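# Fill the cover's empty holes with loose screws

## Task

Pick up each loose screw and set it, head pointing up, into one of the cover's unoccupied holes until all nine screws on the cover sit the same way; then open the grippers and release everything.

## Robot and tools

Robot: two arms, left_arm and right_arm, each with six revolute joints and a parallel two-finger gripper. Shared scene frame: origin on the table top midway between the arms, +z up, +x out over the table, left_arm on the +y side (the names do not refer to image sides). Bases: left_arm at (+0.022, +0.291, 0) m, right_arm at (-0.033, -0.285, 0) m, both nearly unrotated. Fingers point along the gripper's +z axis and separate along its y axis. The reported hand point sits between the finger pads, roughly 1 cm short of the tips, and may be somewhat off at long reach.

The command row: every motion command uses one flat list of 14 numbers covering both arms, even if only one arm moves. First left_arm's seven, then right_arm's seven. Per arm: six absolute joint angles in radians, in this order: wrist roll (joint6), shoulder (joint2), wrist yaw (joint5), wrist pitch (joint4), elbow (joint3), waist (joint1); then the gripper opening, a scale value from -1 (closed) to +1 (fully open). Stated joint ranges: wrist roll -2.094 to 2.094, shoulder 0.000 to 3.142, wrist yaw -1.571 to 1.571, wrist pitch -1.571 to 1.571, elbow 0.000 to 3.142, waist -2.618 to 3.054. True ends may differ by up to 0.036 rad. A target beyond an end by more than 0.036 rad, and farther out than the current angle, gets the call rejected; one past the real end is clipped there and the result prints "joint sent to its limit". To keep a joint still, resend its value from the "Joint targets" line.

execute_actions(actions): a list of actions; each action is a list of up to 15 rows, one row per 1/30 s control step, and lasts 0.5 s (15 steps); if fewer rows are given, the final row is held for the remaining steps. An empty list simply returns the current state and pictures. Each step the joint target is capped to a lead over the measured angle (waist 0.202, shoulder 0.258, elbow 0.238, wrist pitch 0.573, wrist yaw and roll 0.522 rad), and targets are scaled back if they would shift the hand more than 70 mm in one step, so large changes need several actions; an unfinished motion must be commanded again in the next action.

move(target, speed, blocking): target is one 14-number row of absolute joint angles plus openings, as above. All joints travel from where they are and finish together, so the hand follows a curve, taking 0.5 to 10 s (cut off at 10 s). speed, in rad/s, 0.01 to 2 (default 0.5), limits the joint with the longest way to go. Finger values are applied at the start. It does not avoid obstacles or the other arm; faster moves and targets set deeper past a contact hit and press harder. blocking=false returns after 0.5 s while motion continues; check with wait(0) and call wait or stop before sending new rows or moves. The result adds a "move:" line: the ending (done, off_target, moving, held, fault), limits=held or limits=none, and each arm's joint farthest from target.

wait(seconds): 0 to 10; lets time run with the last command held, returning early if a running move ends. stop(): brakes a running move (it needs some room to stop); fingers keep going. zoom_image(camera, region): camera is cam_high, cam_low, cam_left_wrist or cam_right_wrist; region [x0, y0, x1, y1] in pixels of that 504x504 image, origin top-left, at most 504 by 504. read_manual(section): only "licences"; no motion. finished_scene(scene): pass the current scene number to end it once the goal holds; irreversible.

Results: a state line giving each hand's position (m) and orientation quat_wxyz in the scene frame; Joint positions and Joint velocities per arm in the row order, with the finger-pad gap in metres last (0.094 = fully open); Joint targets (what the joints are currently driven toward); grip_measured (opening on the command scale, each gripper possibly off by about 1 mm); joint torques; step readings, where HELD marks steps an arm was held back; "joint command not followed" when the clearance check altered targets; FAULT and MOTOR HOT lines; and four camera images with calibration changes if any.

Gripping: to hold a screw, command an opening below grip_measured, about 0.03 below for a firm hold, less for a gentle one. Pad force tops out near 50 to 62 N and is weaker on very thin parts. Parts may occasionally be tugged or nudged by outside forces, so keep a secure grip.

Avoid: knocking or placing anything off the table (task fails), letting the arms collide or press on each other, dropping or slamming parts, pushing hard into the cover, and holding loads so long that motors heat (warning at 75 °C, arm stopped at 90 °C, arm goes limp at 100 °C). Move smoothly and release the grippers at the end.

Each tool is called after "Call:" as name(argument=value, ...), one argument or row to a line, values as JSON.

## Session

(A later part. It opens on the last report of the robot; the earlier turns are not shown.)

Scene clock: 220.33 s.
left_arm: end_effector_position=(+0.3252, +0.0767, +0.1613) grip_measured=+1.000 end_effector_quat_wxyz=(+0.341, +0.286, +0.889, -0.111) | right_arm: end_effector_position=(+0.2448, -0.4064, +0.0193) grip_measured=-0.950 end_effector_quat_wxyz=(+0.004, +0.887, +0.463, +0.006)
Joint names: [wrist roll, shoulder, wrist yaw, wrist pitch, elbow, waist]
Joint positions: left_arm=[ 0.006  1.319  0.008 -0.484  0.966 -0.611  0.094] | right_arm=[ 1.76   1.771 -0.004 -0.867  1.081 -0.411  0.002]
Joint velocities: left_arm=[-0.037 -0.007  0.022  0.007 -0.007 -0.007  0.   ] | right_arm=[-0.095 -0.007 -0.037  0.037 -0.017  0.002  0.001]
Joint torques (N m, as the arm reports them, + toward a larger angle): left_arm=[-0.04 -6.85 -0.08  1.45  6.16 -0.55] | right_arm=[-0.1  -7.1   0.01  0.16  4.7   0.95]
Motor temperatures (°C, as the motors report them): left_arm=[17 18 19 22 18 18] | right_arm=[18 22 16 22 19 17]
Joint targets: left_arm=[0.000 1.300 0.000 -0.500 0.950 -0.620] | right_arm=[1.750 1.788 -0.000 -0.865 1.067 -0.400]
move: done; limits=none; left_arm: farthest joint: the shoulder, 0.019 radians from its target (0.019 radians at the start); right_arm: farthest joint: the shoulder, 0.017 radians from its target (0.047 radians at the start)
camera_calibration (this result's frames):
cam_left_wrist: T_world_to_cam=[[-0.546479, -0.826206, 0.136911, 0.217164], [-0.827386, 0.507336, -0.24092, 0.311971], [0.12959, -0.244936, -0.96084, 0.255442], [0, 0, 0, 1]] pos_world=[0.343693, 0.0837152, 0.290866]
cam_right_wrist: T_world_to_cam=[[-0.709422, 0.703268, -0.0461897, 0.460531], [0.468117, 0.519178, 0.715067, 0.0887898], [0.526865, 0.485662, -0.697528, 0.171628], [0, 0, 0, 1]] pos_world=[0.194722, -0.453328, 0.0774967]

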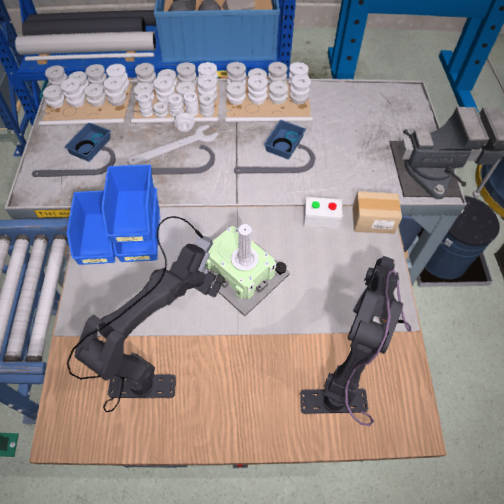

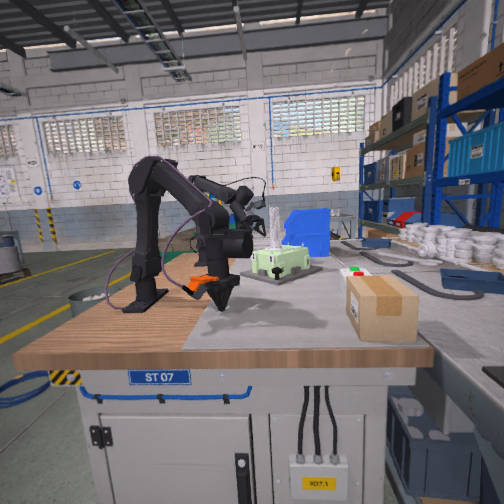

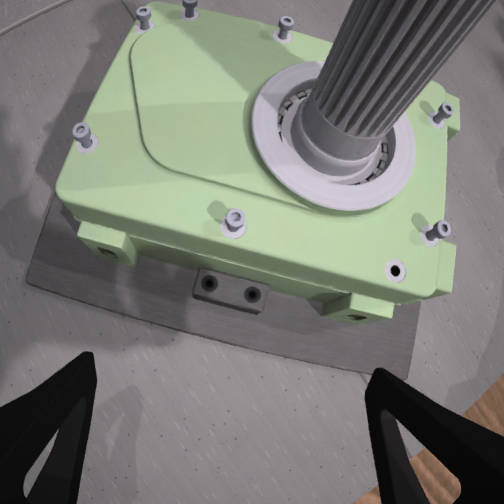

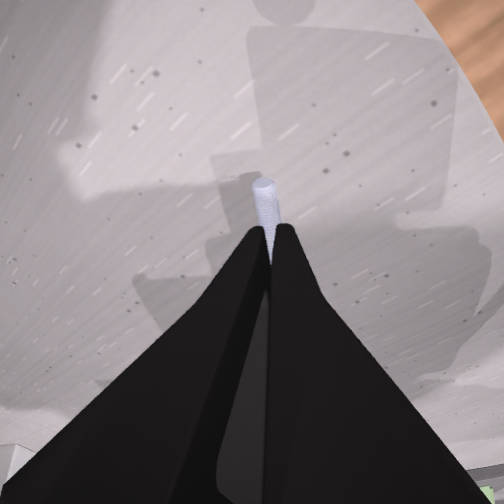

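Call:
execute_actions(
  actions=[
    [[0,1.3,0,-0.5,0.95,-0.62,1,1.75,1.797,0,-0.865,1.067,-0.4,-0.965]],
    [[0,1.3,0,-0.5,0.95,-0.62,1,1.75,1.797,0,-0.865,1.067,-0.4,-0.87]],
    [[0,1.3,0,-0.5,0.95,-0.62,1,1.75,1.797,0,-0.865,1.067,-0.4,-0.3]],
  ],
)

Call:
move(
  target=[0,1.3,0,-0.5,0.95,-0.62,1,1.75,1.7,0,-1.02,1.2,-0.4,-0.3],
)

Call:
move(
  target=[0,1.3,0,-0.5,0.95,-0.62,1,-1.01,1.995,0.462,-1.23,1.38,-0.083,-0.3],
  speed=1.6,
)

Scene clock: 223.90 s.
left_arm: end_effector_position=(+0.3252, +0.0767, +0.1613) grip_measured=+1.000 end_effector_quat_wxyz=(+0.341, +0.286, +0.889, -0.111) | right_arm: end_effector_position=(+0.2449, -0.4064, +0.0193) grip_measured=-0.302 end_effector_quat_wxyz=(+0.005, +0.886, +0.463, +0.006)
Joint names: [wrist roll, shoulder, wrist yaw, wrist pitch, elbow, waist]
Joint positions: left_arm=[ 0.006  1.319  0.008 -0.484  0.966 -0.611  0.094] | right_arm=[ 1.76   1.771 -0.004 -0.866  1.081 -0.411  0.033]
Joint velocities: left_arm=[ 0.037 -0.007 -0.066 -0.051  0.007 -0.002  0.   ] | right_arm=[ 0.022  0.002 -0.037  0.007  0.002 -0.012 -0.001]
Joint torques (N m, as the arm reports them, + toward a larger angle): left_arm=[-0.09 -6.9  -0.06  1.5   6.1  -0.64] | right_arm=[-0.09 -6.31  0.01  0.16  4.72  0.94]
Motor temperatures (°C, as the motors report them): left_arm=[17 18 19 22 18 18] | right_arm=[18 22 16 22 19 17]
Joint targets: left_arm=[0.000 1.300 -0.000 -0.500 0.950 -0.620] | right_arm=[1.750 1.797 0.000 -0.865 1.067 -0.400]
Step readings (joint positions; steps 1 to 15: 1st action; 16 to 30: 2nd action; 31 to 45: 3rd action):
0: left_arm=[0.006 1.319 0.008 -0.484 0.966 -0.611] | right_arm=[1.760 1.771 -0.004 -0.866 1.081 -0.411]
1: left_arm=[0.006 1.319 0.008 -0.484 0.966 -0.611] | right_arm=[1.760 1.771 -0.004 -0.866 1.081 -0.411]
2: left_arm=[0.006 1.319 0.008 -0.484 0.966 -0.611] | right_arm=[1.760 1.771 -0.004 -0.866 1.081 -0.411]
4: left_arm=[0.006 1.319 0.008 -0.484 0.966 -0.611] | right_arm=[1.760 1.771 -0.004 -0.866 1.081 -0.411]
8: left_arm=[0.006 1.319 0.008 -0.484 0.966 -0.611] | right_arm=[1.760 1.771 -0.004 -0.866 1.081 -0.411]
15: left_arm=[0.006 1.319 0.008 -0.484 0.966 -0.611] | right_arm=[1.760 1.771 -0.004 -0.866 1.081 -0.411]
16: left_arm=[0.006 1.319 0.008 -0.484 0.966 -0.611] | right_arm=[1.760 1.771 -0.004 -0.866 1.081 -0.411]
17: left_arm=[0.006 1.319 0.008 -0.484 0.966 -0.611] | right_arm=[1.760 1.771 -0.004 -0.866 1.081 -0.411]
19: left_arm=[0.006 1.319 0.008 -0.484 0.966 -0.611] | right_arm=[1.760 1.771 -0.004 -0.866 1.081 -0.411]
23: left_arm=[0.006 1.319 0.008 -0.484 0.966 -0.611] | right_arm=[1.760 1.771 -0.004 -0.866 1.081 -0.411]
30: left_arm=[0.006 1.319 0.008 -0.484 0.966 -0.611] | right_arm=[1.760 1.771 -0.004 -0.866 1.081 -0.411]
31: left_arm=[0.006 1.319 0.008 -0.484 0.966 -0.611] | right_arm=[1.760 1.771 -0.004 -0.866 1.081 -0.411]
32: left_arm=[0.006 1.319 0.008 -0.484 0.966 -0.611] | right_arm=[1.760 1.771 -0.004 -0.866 1.081 -0.411]
34: left_arm=[0.006 1.319 0.008 -0.484 0.966 -0.611] | right_arm=[1.760 1.771 -0.004 -0.866 1.081 -0.411]
38: left_arm=[0.006 1.319 0.008 -0.484 0.966 -0.611] | right_arm=[1.760 1.771 -0.004 -0.866 1.081 -0.411]
45: Joint positions above
camera_calibration (this result's frames):
cam_left_wrist: T_world_to_cam=[[-0.546479, -0.826206, 0.136911, 0.217164], [-0.827386, 0.507336, -0.24092, 0.311971], [0.12959, -0.244936, -0.96084, 0.255442], [0, 0, 0, 1]] pos_world=[0.343693, 0.0837152, 0.290866]
cam_right_wrist: T_world_to_cam=[[-0.709675, 0.70299, -0.0465495, 0.460575], [0.46767, 0.519472, 0.715146, 0.0889955], [0.526922, 0.485751, -0.697424, 0.171622], [0, 0, 0, 1]] pos_world=[0.194806, -0.453376, 0.0774881]

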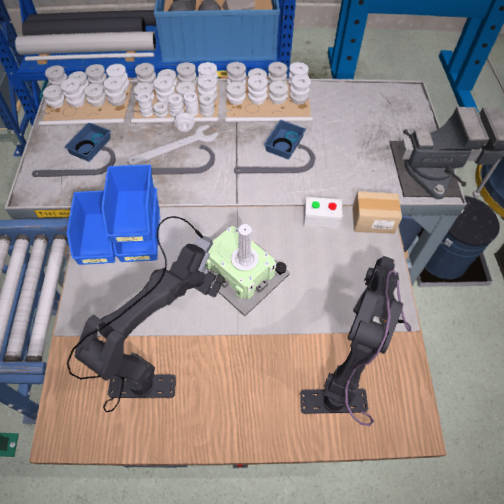

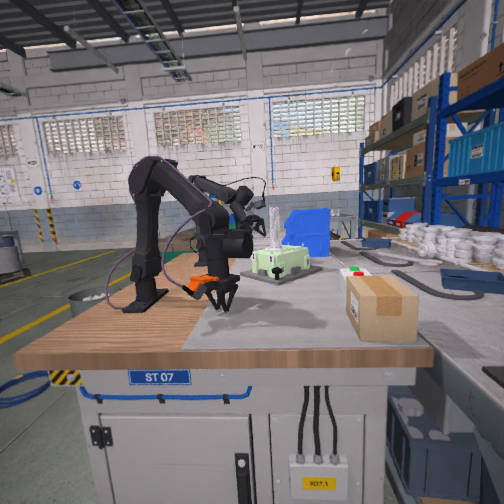

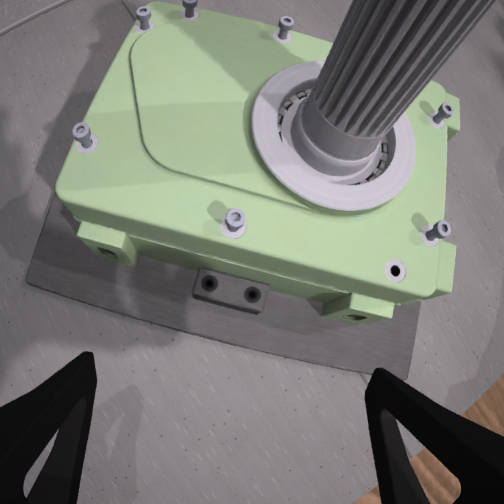

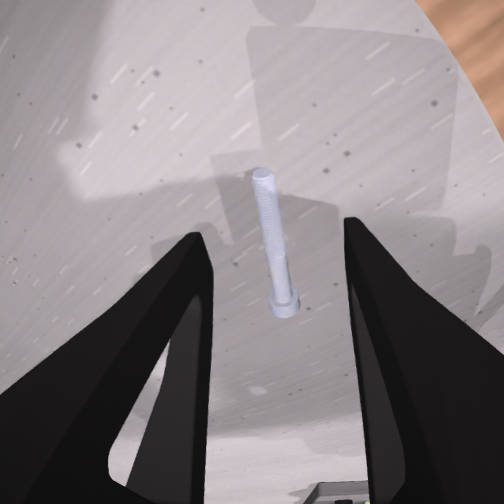

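Scene clock: 225.03 s.
left_arm: end_effector_position=(+0.3252, +0.0767, +0.1613) grip_measured=+1.000 end_effector_quat_wxyz=(+0.341, +0.286, +0.889, -0.111) | right_arm: end_effector_position=(+0.2520, -0.4096, +0.0606) grip_measured=-0.302 end_effector_quat_wxyz=(+0.017, +0.886, +0.463, +0.016)
Joint names: [wrist roll, shoulder, wrist yaw, wrist pitch, elbow, waist]
Joint positions: left_arm=[ 0.006  1.319  0.008 -0.484  0.966 -0.611  0.094] | right_arm=[ 1.76   1.713 -0.004 -0.998  1.187 -0.411  0.033]
Joint velocities: left_arm=[-0.051 -0.002  0.007  0.11  -0.017 -0.012  0.   ] | right_arm=[-0.051 -0.007  0.007  0.022 -0.012 -0.022  0.   ]
Joint torques (N m, as the arm reports them, + toward a larger angle): left_arm=[-0.1  -6.83 -0.12  1.51  6.19 -0.34] | right_arm=[-0.11 -9.62  0.02  0.02  7.2   0.96]
Motor temperatures (°C, as the motors report them): left_arm=[17 18 19 22 18 18] | right_arm=[18 22 16 22 19 17]
Joint targets: left_arm=[-0.000 1.300 0.000 -0.500 0.950 -0.620] | right_arm=[1.750 1.700 0.000 -1.020 1.200 -0.400]
move: off_target (right_arm); limits=none; left_arm: farthest joint: the shoulder, 0.019 radians from its target (0.019 radians at the start); right_arm: farthest joint: the wrist pitch, 0.022 radians from its target (0.154 radians at the start)
camera_calibration (this result's frames):
cam_left_wrist: T_world_to_cam=[[-0.546479, -0.826206, 0.136911, 0.217164], [-0.827386, 0.507336, -0.24092, 0.311971], [0.12959, -0.244936, -0.96084, 0.255442], [0, 0, 0, 1]] pos_world=[0.343693, 0.0837152, 0.290866]
cam_right_wrist: T_world_to_cam=[[-0.707901, 0.7022, -0.0761063, 0.470813], [0.446893, 0.528732, 0.721615, 0.066425], [0.546958, 0.476821, -0.688098, 0.188928], [0, 0, 0, 1]] pos_world=[0.200268, -0.45581, 0.117899]

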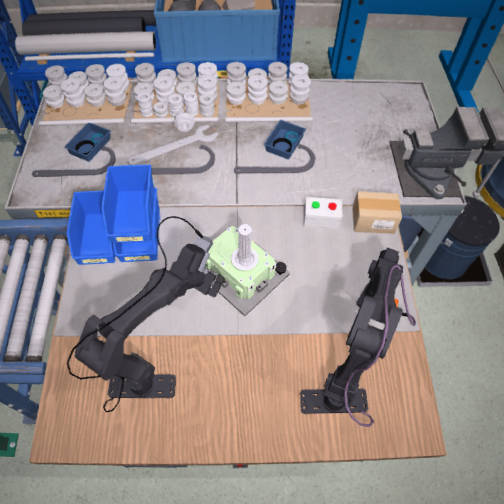

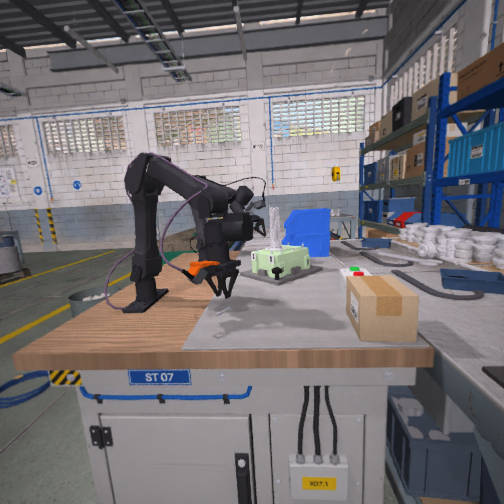

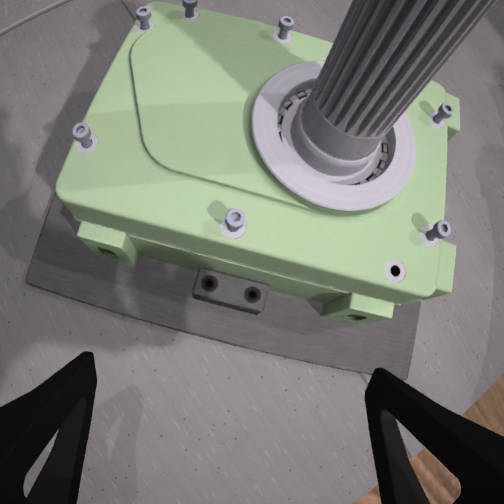

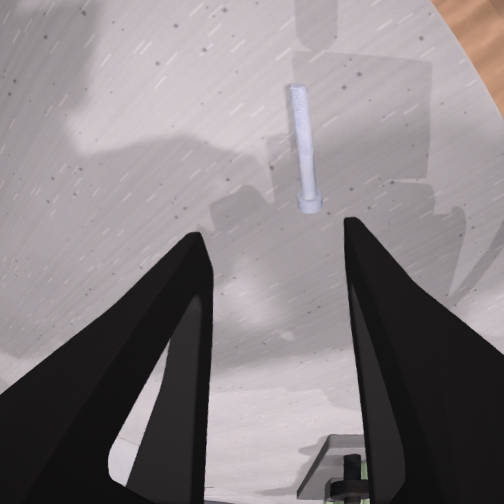

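Scene clock: 227.87 s.
left_arm: end_effector_position=(+0.3252, +0.0767, +0.1613) grip_measured=+1.000 end_effector_quat_wxyz=(+0.341, +0.286, +0.889, -0.111) | right_arm: end_effector_position=(+0.2566, -0.3910, +0.0457) grip_measured=-0.302 end_effector_quat_wxyz=(-0.224, -0.446, +0.858, -0.121)
Joint names: [wrist roll, shoulder, wrist yaw, wrist pitch, elbow, waist]
Joint positions: left_arm=[ 0.006  1.319  0.008 -0.484  0.966 -0.611  0.094] | right_arm=[-1.     1.977  0.449 -1.218  1.36  -0.094  0.033]
Joint velocities: left_arm=[-0.051  0.007  0.066  0.051 -0.012  0.007  0.   ] | right_arm=[ 0.007  0.007 -0.007 -0.022  0.012 -0.007 -0.001]
Joint torques (N m, as the arm reports them, + toward a larger angle): left_arm=[-0.05 -6.83 -0.08  1.46  6.32 -0.64] | right_arm=[-0.1  -8.87  0.36 -0.45  7.1   0.95]
Motor temperatures (°C, as the motors report them): left_arm=[17 18 19 22 18 18] | right_arm=[18 21 16 22 19 17]
Joint targets: left_arm=[0.000 1.300 -0.000 -0.500 0.950 -0.620] | right_arm=[-1.010 1.995 0.462 -1.230 1.380 -0.083]
move: done; limits=none; left_arm: farthest joint: the shoulder, 0.019 radians from its target (0.019 radians at the start); right_arm: farthest joint: the elbow, 0.020 radians from its target (0.193 radians at the start)
camera_calibration (this result's frames):
cam_left_wrist: T_world_to_cam=[[-0.546479, -0.826206, 0.136911, 0.217164], [-0.827386, 0.507336, -0.24092, 0.311971], [0.12959, -0.244936, -0.96084, 0.255442], [0, 0, 0, 1]] pos_world=[0.343693, 0.0837152, 0.290866]
cam_right_wrist: T_world_to_cam=[[0.71115, -0.700313, 0.0618607, -0.458962], [-0.232834, -0.151582, 0.960631, -0.0371727], [-0.663365, -0.697556, -0.270854, -0.000415731], [0, 0, 0, 1]] pos_world=[0.317461, -0.327342, 0.0639884]

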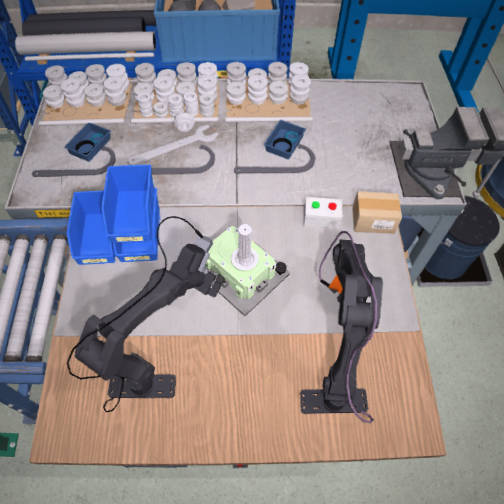

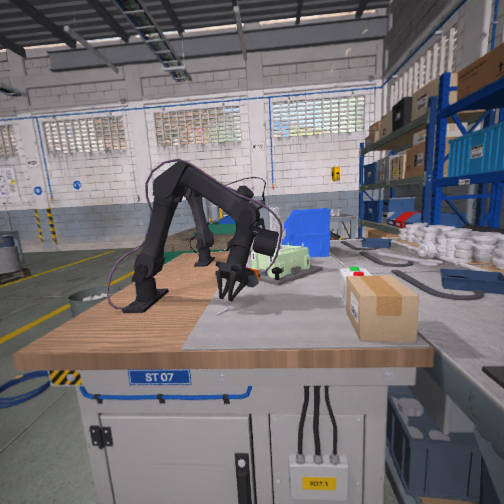

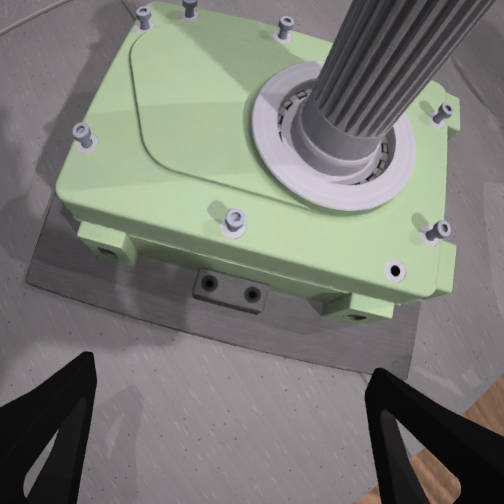

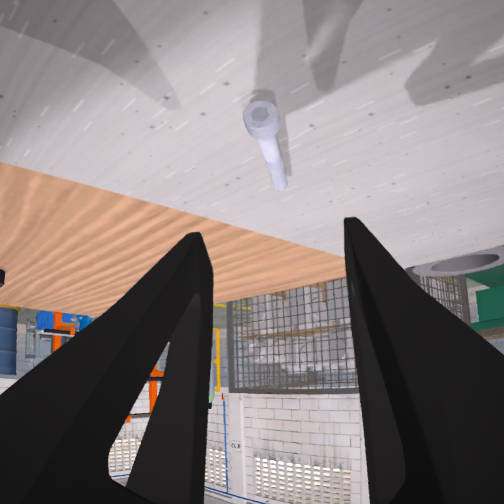

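Call:
move(
  target=[0,1.3,0,-0.5,0.95,-0.62,1,-1.01,2.04,0.462,-1.115,1.29,-0.083,-0.3],
  speed=0.1,
)

Scene clock: 234.50 s.
left_arm: end_effector_position=(+0.3252, +0.0767, +0.1613) grip_measured=+1.000 end_effector_quat_wxyz=(+0.341, +0.286, +0.889, -0.111) | right_arm: end_effector_position=(+0.2543, -0.3908, +0.0176) grip_measured=-0.302 end_effector_quat_wxyz=(-0.229, -0.447, +0.857, -0.118)
Joint names: [wrist roll, shoulder, wrist yaw, wrist pitch, elbow, waist]
Joint positions: left_arm=[ 0.006  1.319  0.008 -0.484  0.966 -0.611  0.094] | right_arm=[-1.     2.023  0.449 -1.126  1.303 -0.094  0.033]
Joint velocities: left_arm=[ 0.007 -0.012 -0.051  0.022 -0.012  0.017  0.   ] | right_arm=[-0.022 -0.022  0.022  0.022 -0.022 -0.012 -0.001]
Joint torques (N m, as the arm reports them, + toward a larger angle): left_arm=[-0.08 -6.83 -0.09  1.47  6.26 -0.44] | right_arm=[-0.09 -9.11  0.36 -0.3   4.22  0.96]
Motor temperatures (°C, as the motors report them): left_arm=[17 18 19 22 18 18] | right_arm=[18 21 16 22 19 17]
Joint targets: left_arm=[-0.000 1.300 -0.000 -0.500 0.950 -0.620] | right_arm=[-1.010 2.040 0.462 -1.115 1.290 -0.083]
move: done; limits=none; left_arm: farthest joint: the shoulder, 0.019 radians from its target (0.019 radians at the start); right_arm: farthest joint: the shoulder, 0.017 radians from its target (0.063 radians at the start)
camera_calibration (this result's frames):
cam_left_wrist: T_world_to_cam=[[-0.546479, -0.826206, 0.136911, 0.217164], [-0.827386, 0.507336, -0.24092, 0.311971], [0.12959, -0.244936, -0.96084, 0.255442], [0, 0, 0, 1]] pos_world=[0.343693, 0.0837152, 0.290866]
cam_right_wrist: T_world_to_cam=[[0.712064, -0.700152, 0.0524579, -0.455384], [-0.221319, -0.152922, 0.963137, -0.0142303], [-0.666321, -0.697425, -0.263847, -0.00873083], [0, 0, 0, 1]] pos_world=[0.315296, -0.327104, 0.0352906]

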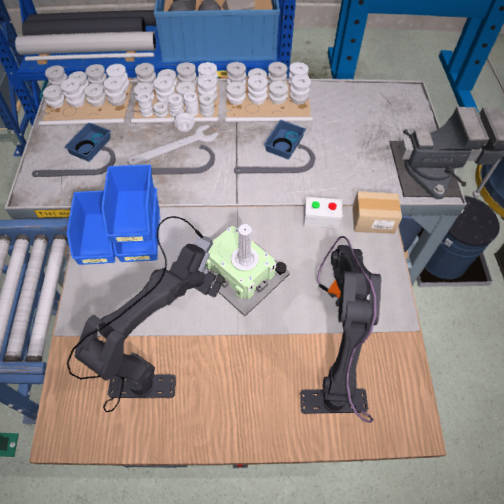

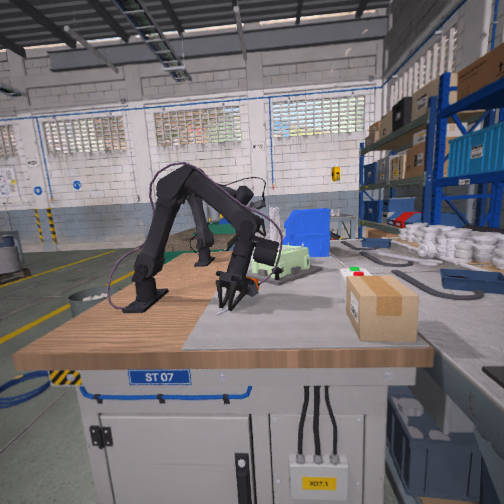

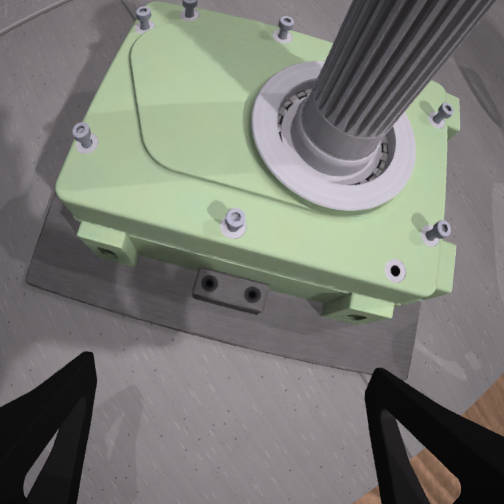

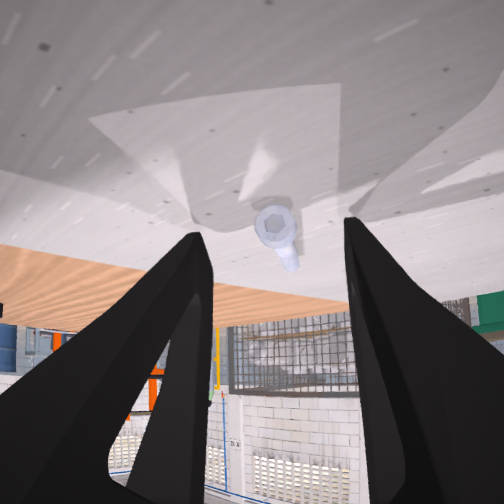

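Call:
execute_actions(
  actions=[
    [[0,1.3,0,-0.5,0.95,-0.62,1,-1.01,2.04,0.462,-1.115,1.29,-0.083,-0.7]],
    [[0,1.3,0,-0.5,0.95,-0.62,1,-1.01,2.04,0.462,-1.115,1.29,-0.083,-0.975]],
  ],
)

Call:
move(
  target=[0,1.3,0,-0.5,0.95,-0.62,1,-1.01,1.9,0.462,-1.2,1.4,-0.083,-0.975],
  speed=0.2,
)

Scene clock: 236.73 s.
left_arm: end_effector_position=(+0.3252, +0.0767, +0.1613) grip_measured=+1.000 end_effector_quat_wxyz=(+0.341, +0.286, +0.889, -0.111) | right_arm: end_effector_position=(+0.2545, -0.3908, +0.0176) grip_measured=-0.896 end_effector_quat_wxyz=(-0.229, -0.447, +0.857, -0.118)
Joint names: [wrist roll, shoulder, wrist yaw, wrist pitch, elbow, waist]
Joint positions: left_arm=[ 0.006  1.319  0.008 -0.484  0.966 -0.611  0.094] | right_arm=[-1.     2.023  0.449 -1.125  1.303 -0.094  0.005]
Joint velocities: left_arm=[ 0.007 -0.002 -0.007 -0.051 -0.007  0.022  0.   ] | right_arm=[-0.037 -0.022 -0.037 -0.037 -0.012 -0.017 -0.001]
Joint torques (N m, as the arm reports them, + toward a larger angle): left_arm=[-0.07 -6.92 -0.1   1.5   6.07 -0.58] | right_arm=[-0.09 -9.14  0.34 -0.27  4.18  0.98]
Motor temperatures (°C, as the motors report them): left_arm=[17 18 19 22 18 18] | right_arm=[18 21 16 22 19 17]
Joint targets: left_arm=[0.000 1.300 0.000 -0.500 0.950 -0.620] | right_arm=[-1.010 2.040 0.462 -1.115 1.290 -0.083]
Step readings (joint positions; steps 1 to 15: 1st action; 16 to 30: 2nd action):
0: left_arm=[0.006 1.319 0.008 -0.484 0.966 -0.611] | right_arm=[-1.000 2.023 0.449 -1.126 1.303 -0.094]
1: left_arm=[0.006 1.319 0.008 -0.484 0.966 -0.611] | right_arm=[-1.000 2.023 0.449 -1.126 1.303 -0.094]
2: left_arm=[0.006 1.319 0.008 -0.484 0.966 -0.611] | right_arm=[-1.000 2.023 0.449 -1.126 1.303 -0.094]
4: left_arm=[0.006 1.319 0.008 -0.484 0.966 -0.611] | right_arm=[-1.000 2.023 0.449 -1.125 1.303 -0.094]
8: left_arm=[0.006 1.319 0.008 -0.484 0.966 -0.611] | right_arm=[-1.000 2.023 0.449 -1.125 1.303 -0.094]
15: left_arm=[0.006 1.319 0.008 -0.484 0.966 -0.611] | right_arm=[-1.000 2.023 0.449 -1.125 1.303 -0.094]
16: left_arm=[0.006 1.319 0.008 -0.484 0.966 -0.611] | right_arm=[-1.000 2.023 0.449 -1.125 1.303 -0.094]
17: left_arm=[0.006 1.319 0.008 -0.484 0.966 -0.611] | right_arm=[-1.000 2.023 0.449 -1.125 1.303 -0.094]
19: left_arm=[0.006 1.319 0.008 -0.484 0.966 -0.611] | right_arm=[-1.000 2.023 0.449 -1.125 1.303 -0.094]
23: left_arm=[0.006 1.319 0.008 -0.484 0.966 -0.611] | right_arm=[-1.000 2.023 0.449 -1.125 1.303 -0.094]
30: Joint positions above
camera_calibration (this result's frames):
cam_left_wrist: T_world_to_cam=[[-0.546479, -0.826206, 0.136911, 0.217164], [-0.827386, 0.507336, -0.24092, 0.311971], [0.12959, -0.244936, -0.96084, 0.255442], [0, 0, 0, 1]] pos_world=[0.343693, 0.0837152, 0.290866]
cam_right_wrist: T_world_to_cam=[[0.712318, -0.699823, 0.0533923, -0.455577], [-0.222163, -0.15266, 0.962984, -0.0138252], [-0.665768, -0.697812, -0.264217, -0.0089194], [0, 0, 0, 1]] pos_world=[0.315506, -0.327158, 0.0352811]

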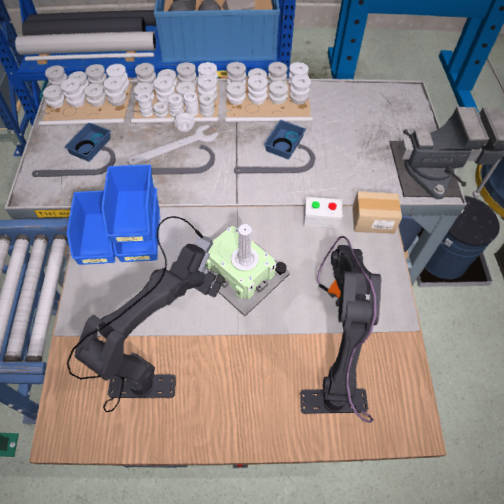

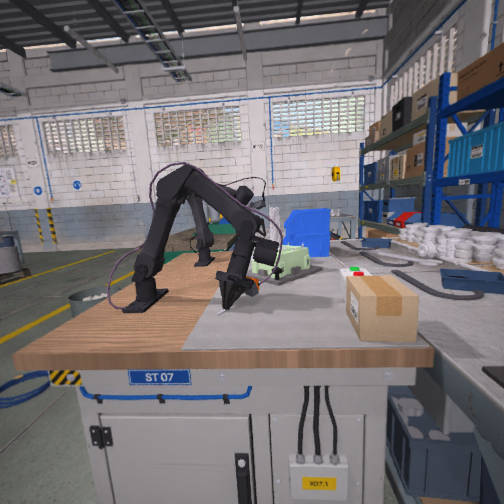

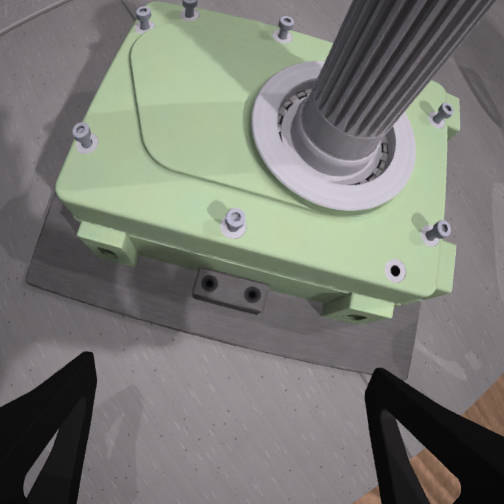

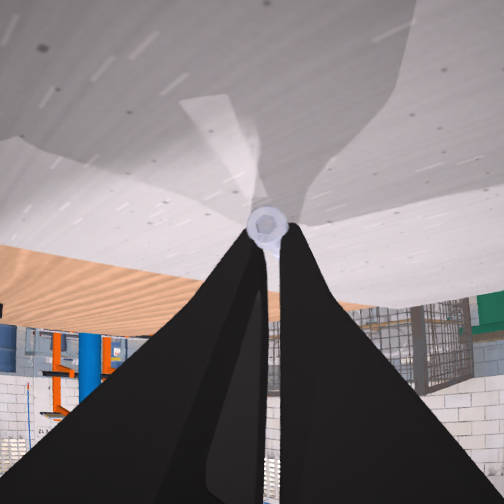

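Scene clock: 237.93 s.
left_arm: end_effector_position=(+0.3252, +0.0767, +0.1613) grip_measured=+1.000 end_effector_quat_wxyz=(+0.341, +0.286, +0.889, -0.111) | right_arm: end_effector_position=(+0.2746, -0.3930, +0.0662) grip_measured=-0.896 end_effector_quat_wxyz=(-0.178, -0.437, +0.869, -0.152)
Joint names: [wrist roll, shoulder, wrist yaw, wrist pitch, elbow, waist]
Joint positions: left_arm=[ 0.006  1.319  0.008 -0.484  0.966 -0.611  0.094] | right_arm=[-1.001  1.916  0.45  -1.186  1.384 -0.094  0.005]
Joint velocities: left_arm=[-0.037 -0.007  0.051 -0.007 -0.002  0.012  0.   ] | right_arm=[-0.051  0.002  0.081 -0.037 -0.012  0.007  0.   ]
Joint torques (N m, as the arm reports them, + toward a larger angle): left_arm=[-0.07 -7.08 -0.06  1.5   6.14 -0.63] | right_arm=[ -0.09 -11.64   0.35  -0.25   7.14   0.96]
Motor temperatures (°C, as the motors report them): left_arm=[17 18 19 22 18 18] | right_arm=[18 21 16 21 19 17]
Joint targets: left_arm=[0.000 1.300 -0.000 -0.500 0.950 -0.620] | right_arm=[-1.010 1.900 0.462 -1.200 1.400 -0.083]
move: done; limits=none; left_arm: farthest joint: the shoulder, 0.019 radians from its target (0.019 radians at the start); right_arm: farthest joint: the shoulder, 0.016 radians from its target (0.123 radians at the start)
camera_calibration (this result's frames):
cam_left_wrist: T_world_to_cam=[[-0.546479, -0.826206, 0.136911, 0.217164], [-0.827386, 0.507336, -0.24092, 0.311971], [0.12959, -0.244936, -0.96084, 0.255442], [0, 0, 0, 1]] pos_world=[0.343693, 0.0837152, 0.290866]
cam_right_wrist: T_world_to_cam=[[0.69986, -0.698089, 0.151219, -0.476378], [-0.340538, -0.140001, 0.929749, -0.0168147], [-0.627877, -0.70219, -0.335707, 0.00837298], [0, 0, 0, 1]] pos_world=[0.332929, -0.329029, 0.0904817]

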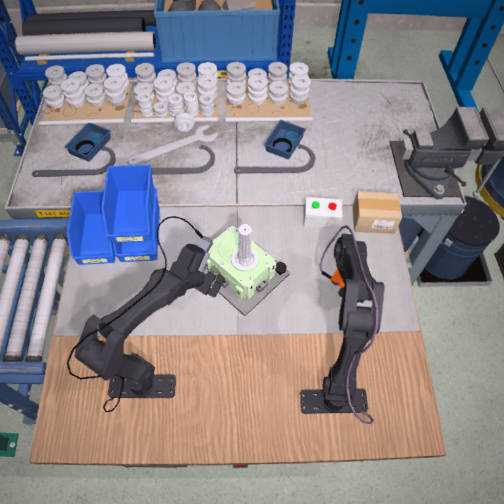

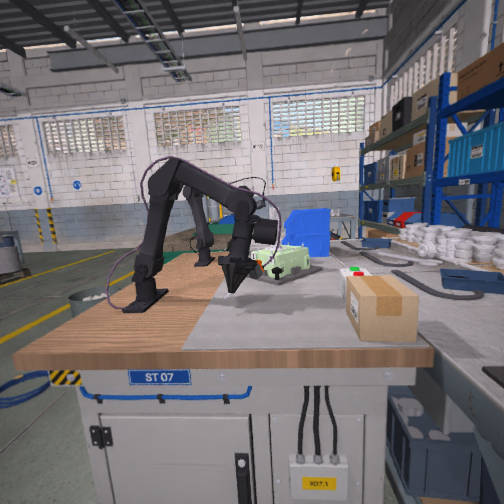

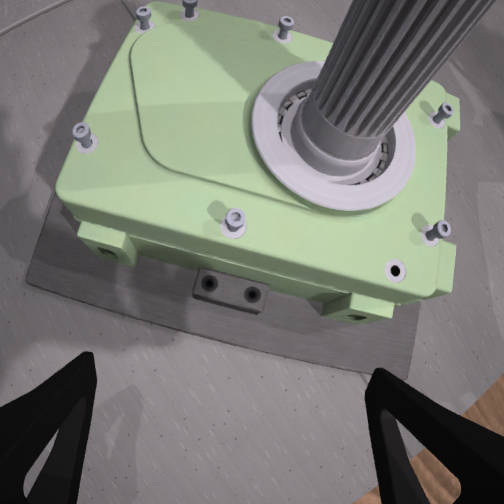

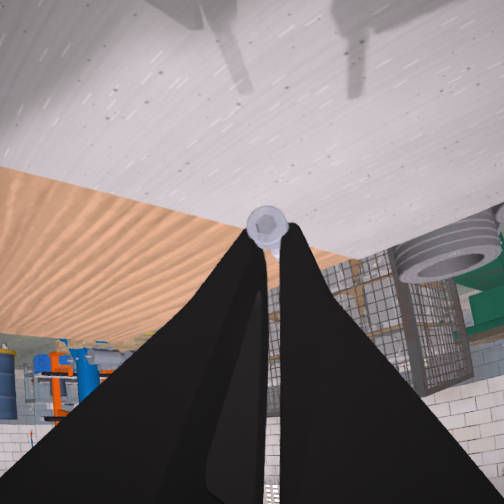

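Call:
move(
  target=[0,1.3,0,-0.5,0.95,-0.62,-0.8,0,1.35,0,0.0,0.9,0.25,-0.975],
  speed=0.7,
)

Call:
move(
  target=[0.0,1.3,0,-0.5,0.95,-0.62,-0.8,0.008,1.45,-0.008,0.016,0.88,0.666,-0.975],
  speed=0.3,
)

Scene clock: 242.60 s.
left_arm: end_effector_position=(+0.3252, +0.0767, +0.1613) grip_measured=-0.798 end_effector_quat_wxyz=(+0.341, +0.286, +0.889, -0.111) | right_arm: end_effector_position=(+0.3926, -0.1855, +0.2120) grip_measured=-0.896 end_effector_quat_wxyz=(+0.523, -0.100, +0.845, +0.053)
Joint names: [wrist roll, shoulder, wrist yaw, wrist pitch, elbow, waist]
Joint positions: left_arm=[ 0.006  1.319  0.008 -0.484  0.966 -0.611  0.009] | right_arm=[-0.01   1.372  0.012 -0.006  0.915  0.239  0.005]
Joint velocities: left_arm=[ 0.007 -0.017  0.066  0.066  0.012 -0.012 -0.001] | right_arm=[ 0.037 -0.012 -0.037 -0.081 -0.007 -0.012 -0.   ]
Joint torques (N m, as the arm reports them, + toward a larger angle): left_arm=[-0.08 -6.91 -0.05  1.46  6.15 -0.58] | right_arm=[ 0.06 -8.29 -0.13  1.67  6.41  0.9 ]
Motor temperatures (°C, as the motors report them): left_arm=[17 18 19 22 18 18] | right_arm=[18 21 16 22 19 17]
Joint targets: left_arm=[0.000 1.300 -0.000 -0.500 0.950 -0.620] | right_arm=[-0.000 1.350 0.000 0.000 0.900 0.250]
move: off_target (right_arm); limits=none; left_arm: farthest joint: the shoulder, 0.019 radians from its target (0.019 radians at the start); right_arm: farthest joint: the shoulder, 0.022 radians from its target (0.566 radians at the start)
camera_calibration (this result's frames):
cam_left_wrist: T_world_to_cam=[[-0.546479, -0.826206, 0.136911, 0.217164], [-0.827386, 0.507336, -0.24092, 0.311971], [0.12959, -0.244936, -0.96084, 0.255442], [0, 0, 0, 1]] pos_world=[0.343693, 0.0837152, 0.290866]
cam_right_wrist: T_world_to_cam=[[0.176086, -0.972295, -0.15374, -0.216737], [-0.943277, -0.122007, -0.308776, 0.419343], [0.281464, 0.19939, -0.938628, 0.215232], [0, 0, 0, 1]] pos_world=[0.373141, -0.202484, 0.298185]

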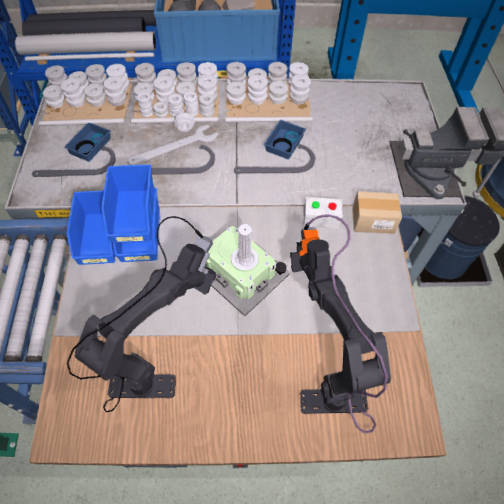

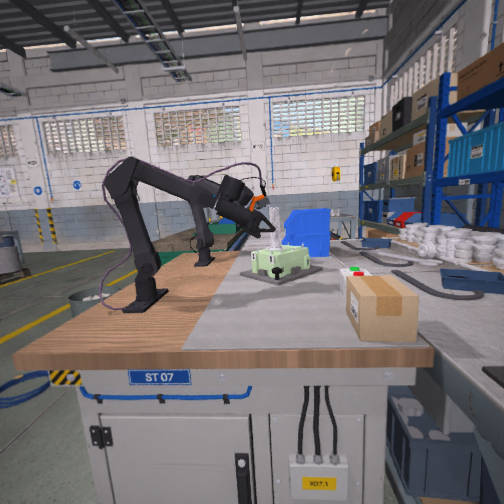

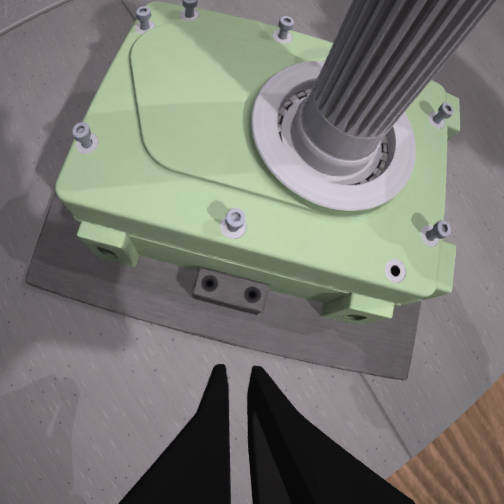

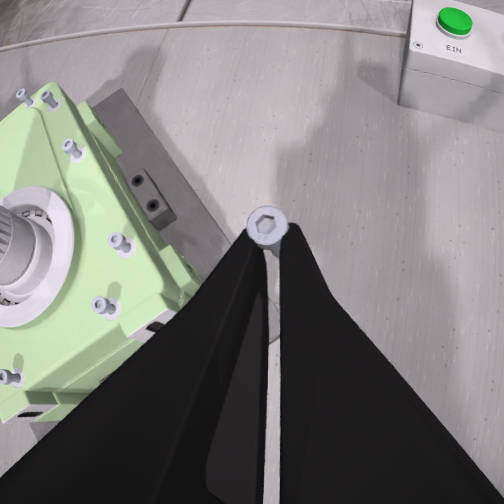

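Scene clock: 244.40 s.
left_arm: end_effector_position=(+0.3252, +0.0767, +0.1613) grip_measured=-0.798 end_effector_quat_wxyz=(+0.341, +0.286, +0.889, -0.111) | right_arm: end_effector_position=(+0.3161, -0.0183, +0.1776) grip_measured=-0.896 end_effector_quat_wxyz=(+0.469, -0.278, +0.823, +0.157)
Joint names: [wrist roll, shoulder, wrist yaw, wrist pitch, elbow, waist]
Joint positions: left_arm=[ 0.006  1.319  0.008 -0.484  0.966 -0.611  0.009] | right_arm=[-0.002  1.436 -0.     0.009  0.891  0.658  0.005]
Joint velocities: left_arm=[ 0.037 -0.017 -0.066  0.081  0.002  0.002  0.001] | right_arm=[ 0.051  0.007  0.007  0.022  0.002  0.007 -0.   ]
Joint torques (N m, as the arm reports them, + toward a larger angle): left_arm=[-0.07 -7.08 -0.11  1.5   5.9  -0.44] | right_arm=[ 0.06 -5.58 -0.1   1.63  6.57  0.7 ]
Motor temperatures (°C, as the motors report them): left_arm=[17 18 19 22 18 18] | right_arm=[18 21 16 22 19 17]
Joint targets: left_arm=[-0.000 1.300 0.000 -0.500 0.950 -0.620] | right_arm=[0.008 1.450 -0.008 0.016 0.880 0.666]
move: done; limits=none; left_arm: farthest joint: the shoulder, 0.019 radians from its target (0.019 radians at the start); right_arm: farthest joint: the shoulder, 0.014 radians from its target (0.078 radians at the start)
camera_calibration (this result's frames):
cam_left_wrist: T_world_to_cam=[[-0.546479, -0.826206, 0.136911, 0.217164], [-0.827386, 0.507336, -0.24092, 0.311971], [0.12959, -0.244936, -0.96084, 0.255442], [0, 0, 0, 1]] pos_world=[0.343693, 0.0837152, 0.290866]
cam_right_wrist: T_world_to_cam=[[0.550832, -0.818612, -0.162662, -0.160016], [-0.827042, -0.509169, -0.238221, 0.30067], [0.112188, 0.265748, -0.957493, 0.229187], [0, 0, 0, 1]] pos_world=[0.311097, -0.0388051, 0.265043]

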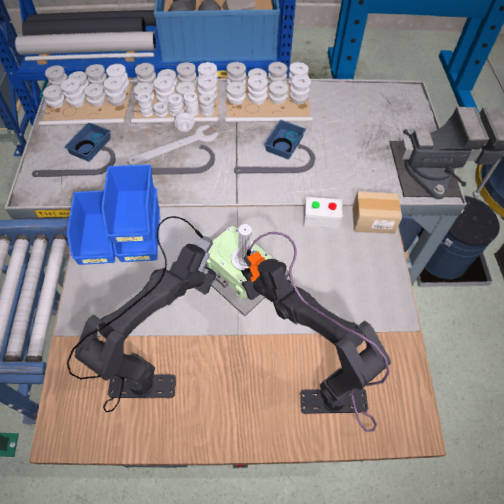

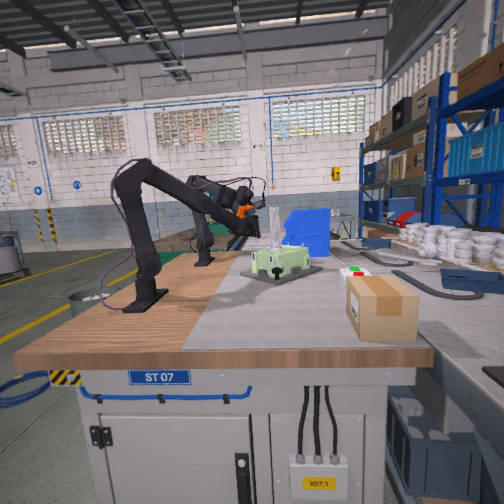

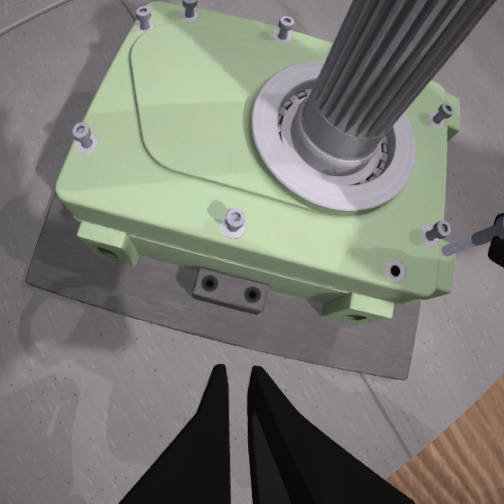

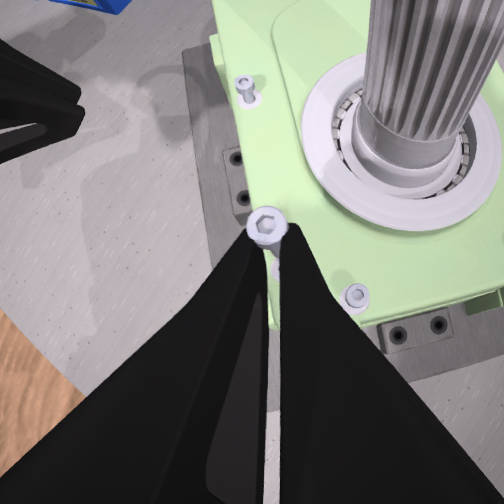

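Call:
move(
  target=[0.0,1.3,0,-0.5,0.95,-0.62,-0.8,0.008,1.49,-0.008,0.115,0.808,0.666,-0.975],
  speed=0.1,
)

Call:
zoom_image(
  camera="cam_left_wrist",
  region=[360,200,500,320],
)

Call:
zoom_image(
  camera="cam_low",
  region=[235,215,295,265],
)

Scene clock: 247.67 s.
left_arm: end_effector_position=(+0.3252, +0.0767, +0.1613) grip_measured=-0.798 end_effector_quat_wxyz=(+0.341, +0.286, +0.889, -0.111) | right_arm: end_effector_position=(+0.3152, -0.0190, +0.1498) grip_measured=-0.896 end_effector_quat_wxyz=(+0.464, -0.279, +0.826, +0.156)
Joint names: [wrist roll, shoulder, wrist yaw, wrist pitch, elbow, waist]
Joint positions: left_arm=[ 0.006  1.319  0.008 -0.484  0.966 -0.611  0.009] | right_arm=[-0.002  1.476 -0.     0.108  0.819  0.658  0.005]
Joint velocities: left_arm=[ 0.037  0.017  0.022 -0.007 -0.002  0.002  0.   ] | right_arm=[-0.066 -0.002  0.081  0.022  0.007 -0.002  0.001]
Joint torques (N m, as the arm reports them, + toward a larger angle): left_arm=[-0.06 -6.95 -0.06  1.51  6.04 -0.61] | right_arm=[ 0.05 -5.81 -0.09  1.62  6.41  0.69]
Motor temperatures (°C, as the motors report them): left_arm=[17 18 19 22 18 18] | right_arm=[18 21 16 23 19 17]
Joint targets: left_arm=[0.000 1.300 -0.000 -0.500 0.950 -0.620] | right_arm=[0.008 1.490 -0.008 0.115 0.808 0.666]
move: done; limits=none; left_arm: farthest joint: the shoulder, 0.019 radians from its target (0.019 radians at the start); right_arm: farthest joint: the shoulder, 0.014 radians from its target (0.054 radians at the start)
camera_calibration (this result's frames):
cam_left_wrist: T_world_to_cam=[[-0.546479, -0.826206, 0.136911, 0.217164], [-0.827386, 0.507336, -0.24092, 0.311971], [0.12959, -0.244936, -0.96084, 0.255442], [0, 0, 0, 1]] pos_world=[0.343693, 0.0837152, 0.290866]
cam_right_wrist: T_world_to_cam=[[0.54901, -0.819916, -0.162253, -0.164123], [-0.829514, -0.510714, -0.226004, 0.291843], [0.102439, 0.25867, -0.960519, 0.206206], [0, 0, 0, 1]] pos_world=[0.31107, -0.0388576, 0.237393]

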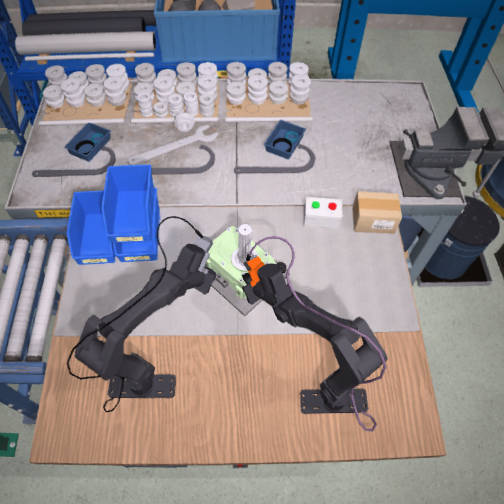

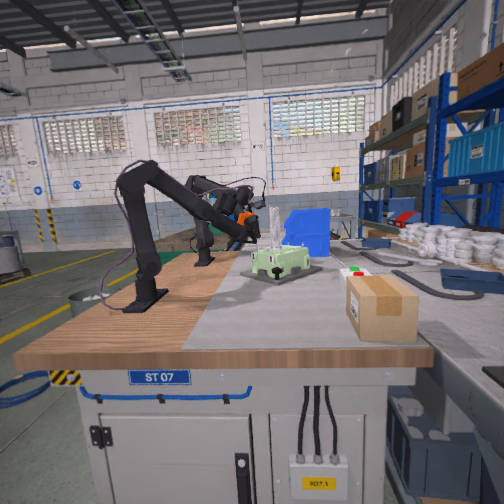

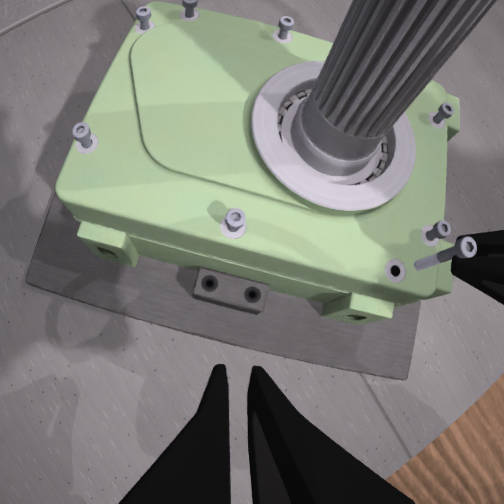

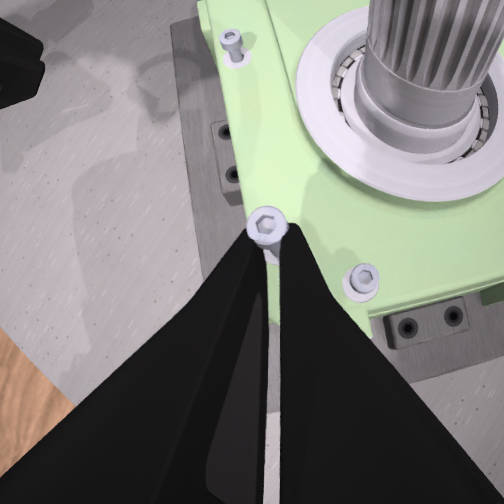

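Region (360, 200, 500, 320) of cam_left_wrist's 504x504 image, scaled by 3.600, with more detail than that image has; it fills the top 432 rows of this view, and the rest is white.

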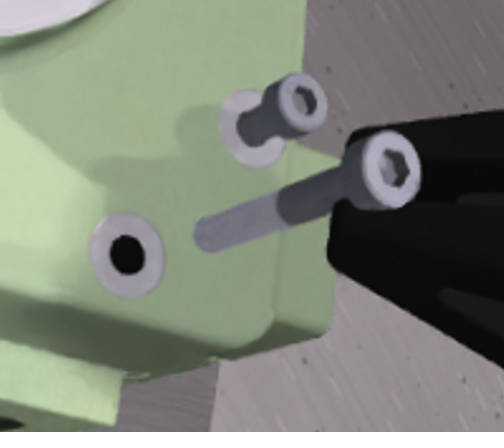

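Region (235, 215, 295, 265) of cam_low's 504x504 image, scaled by 8.400, with more detail than that image has.

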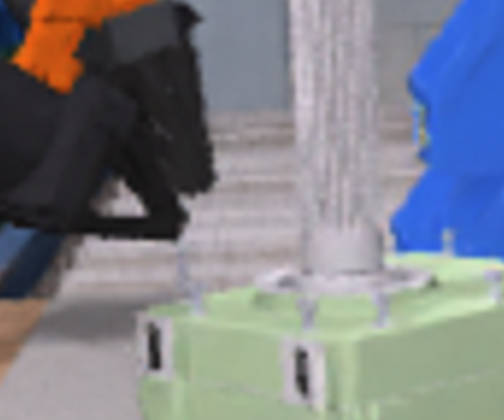

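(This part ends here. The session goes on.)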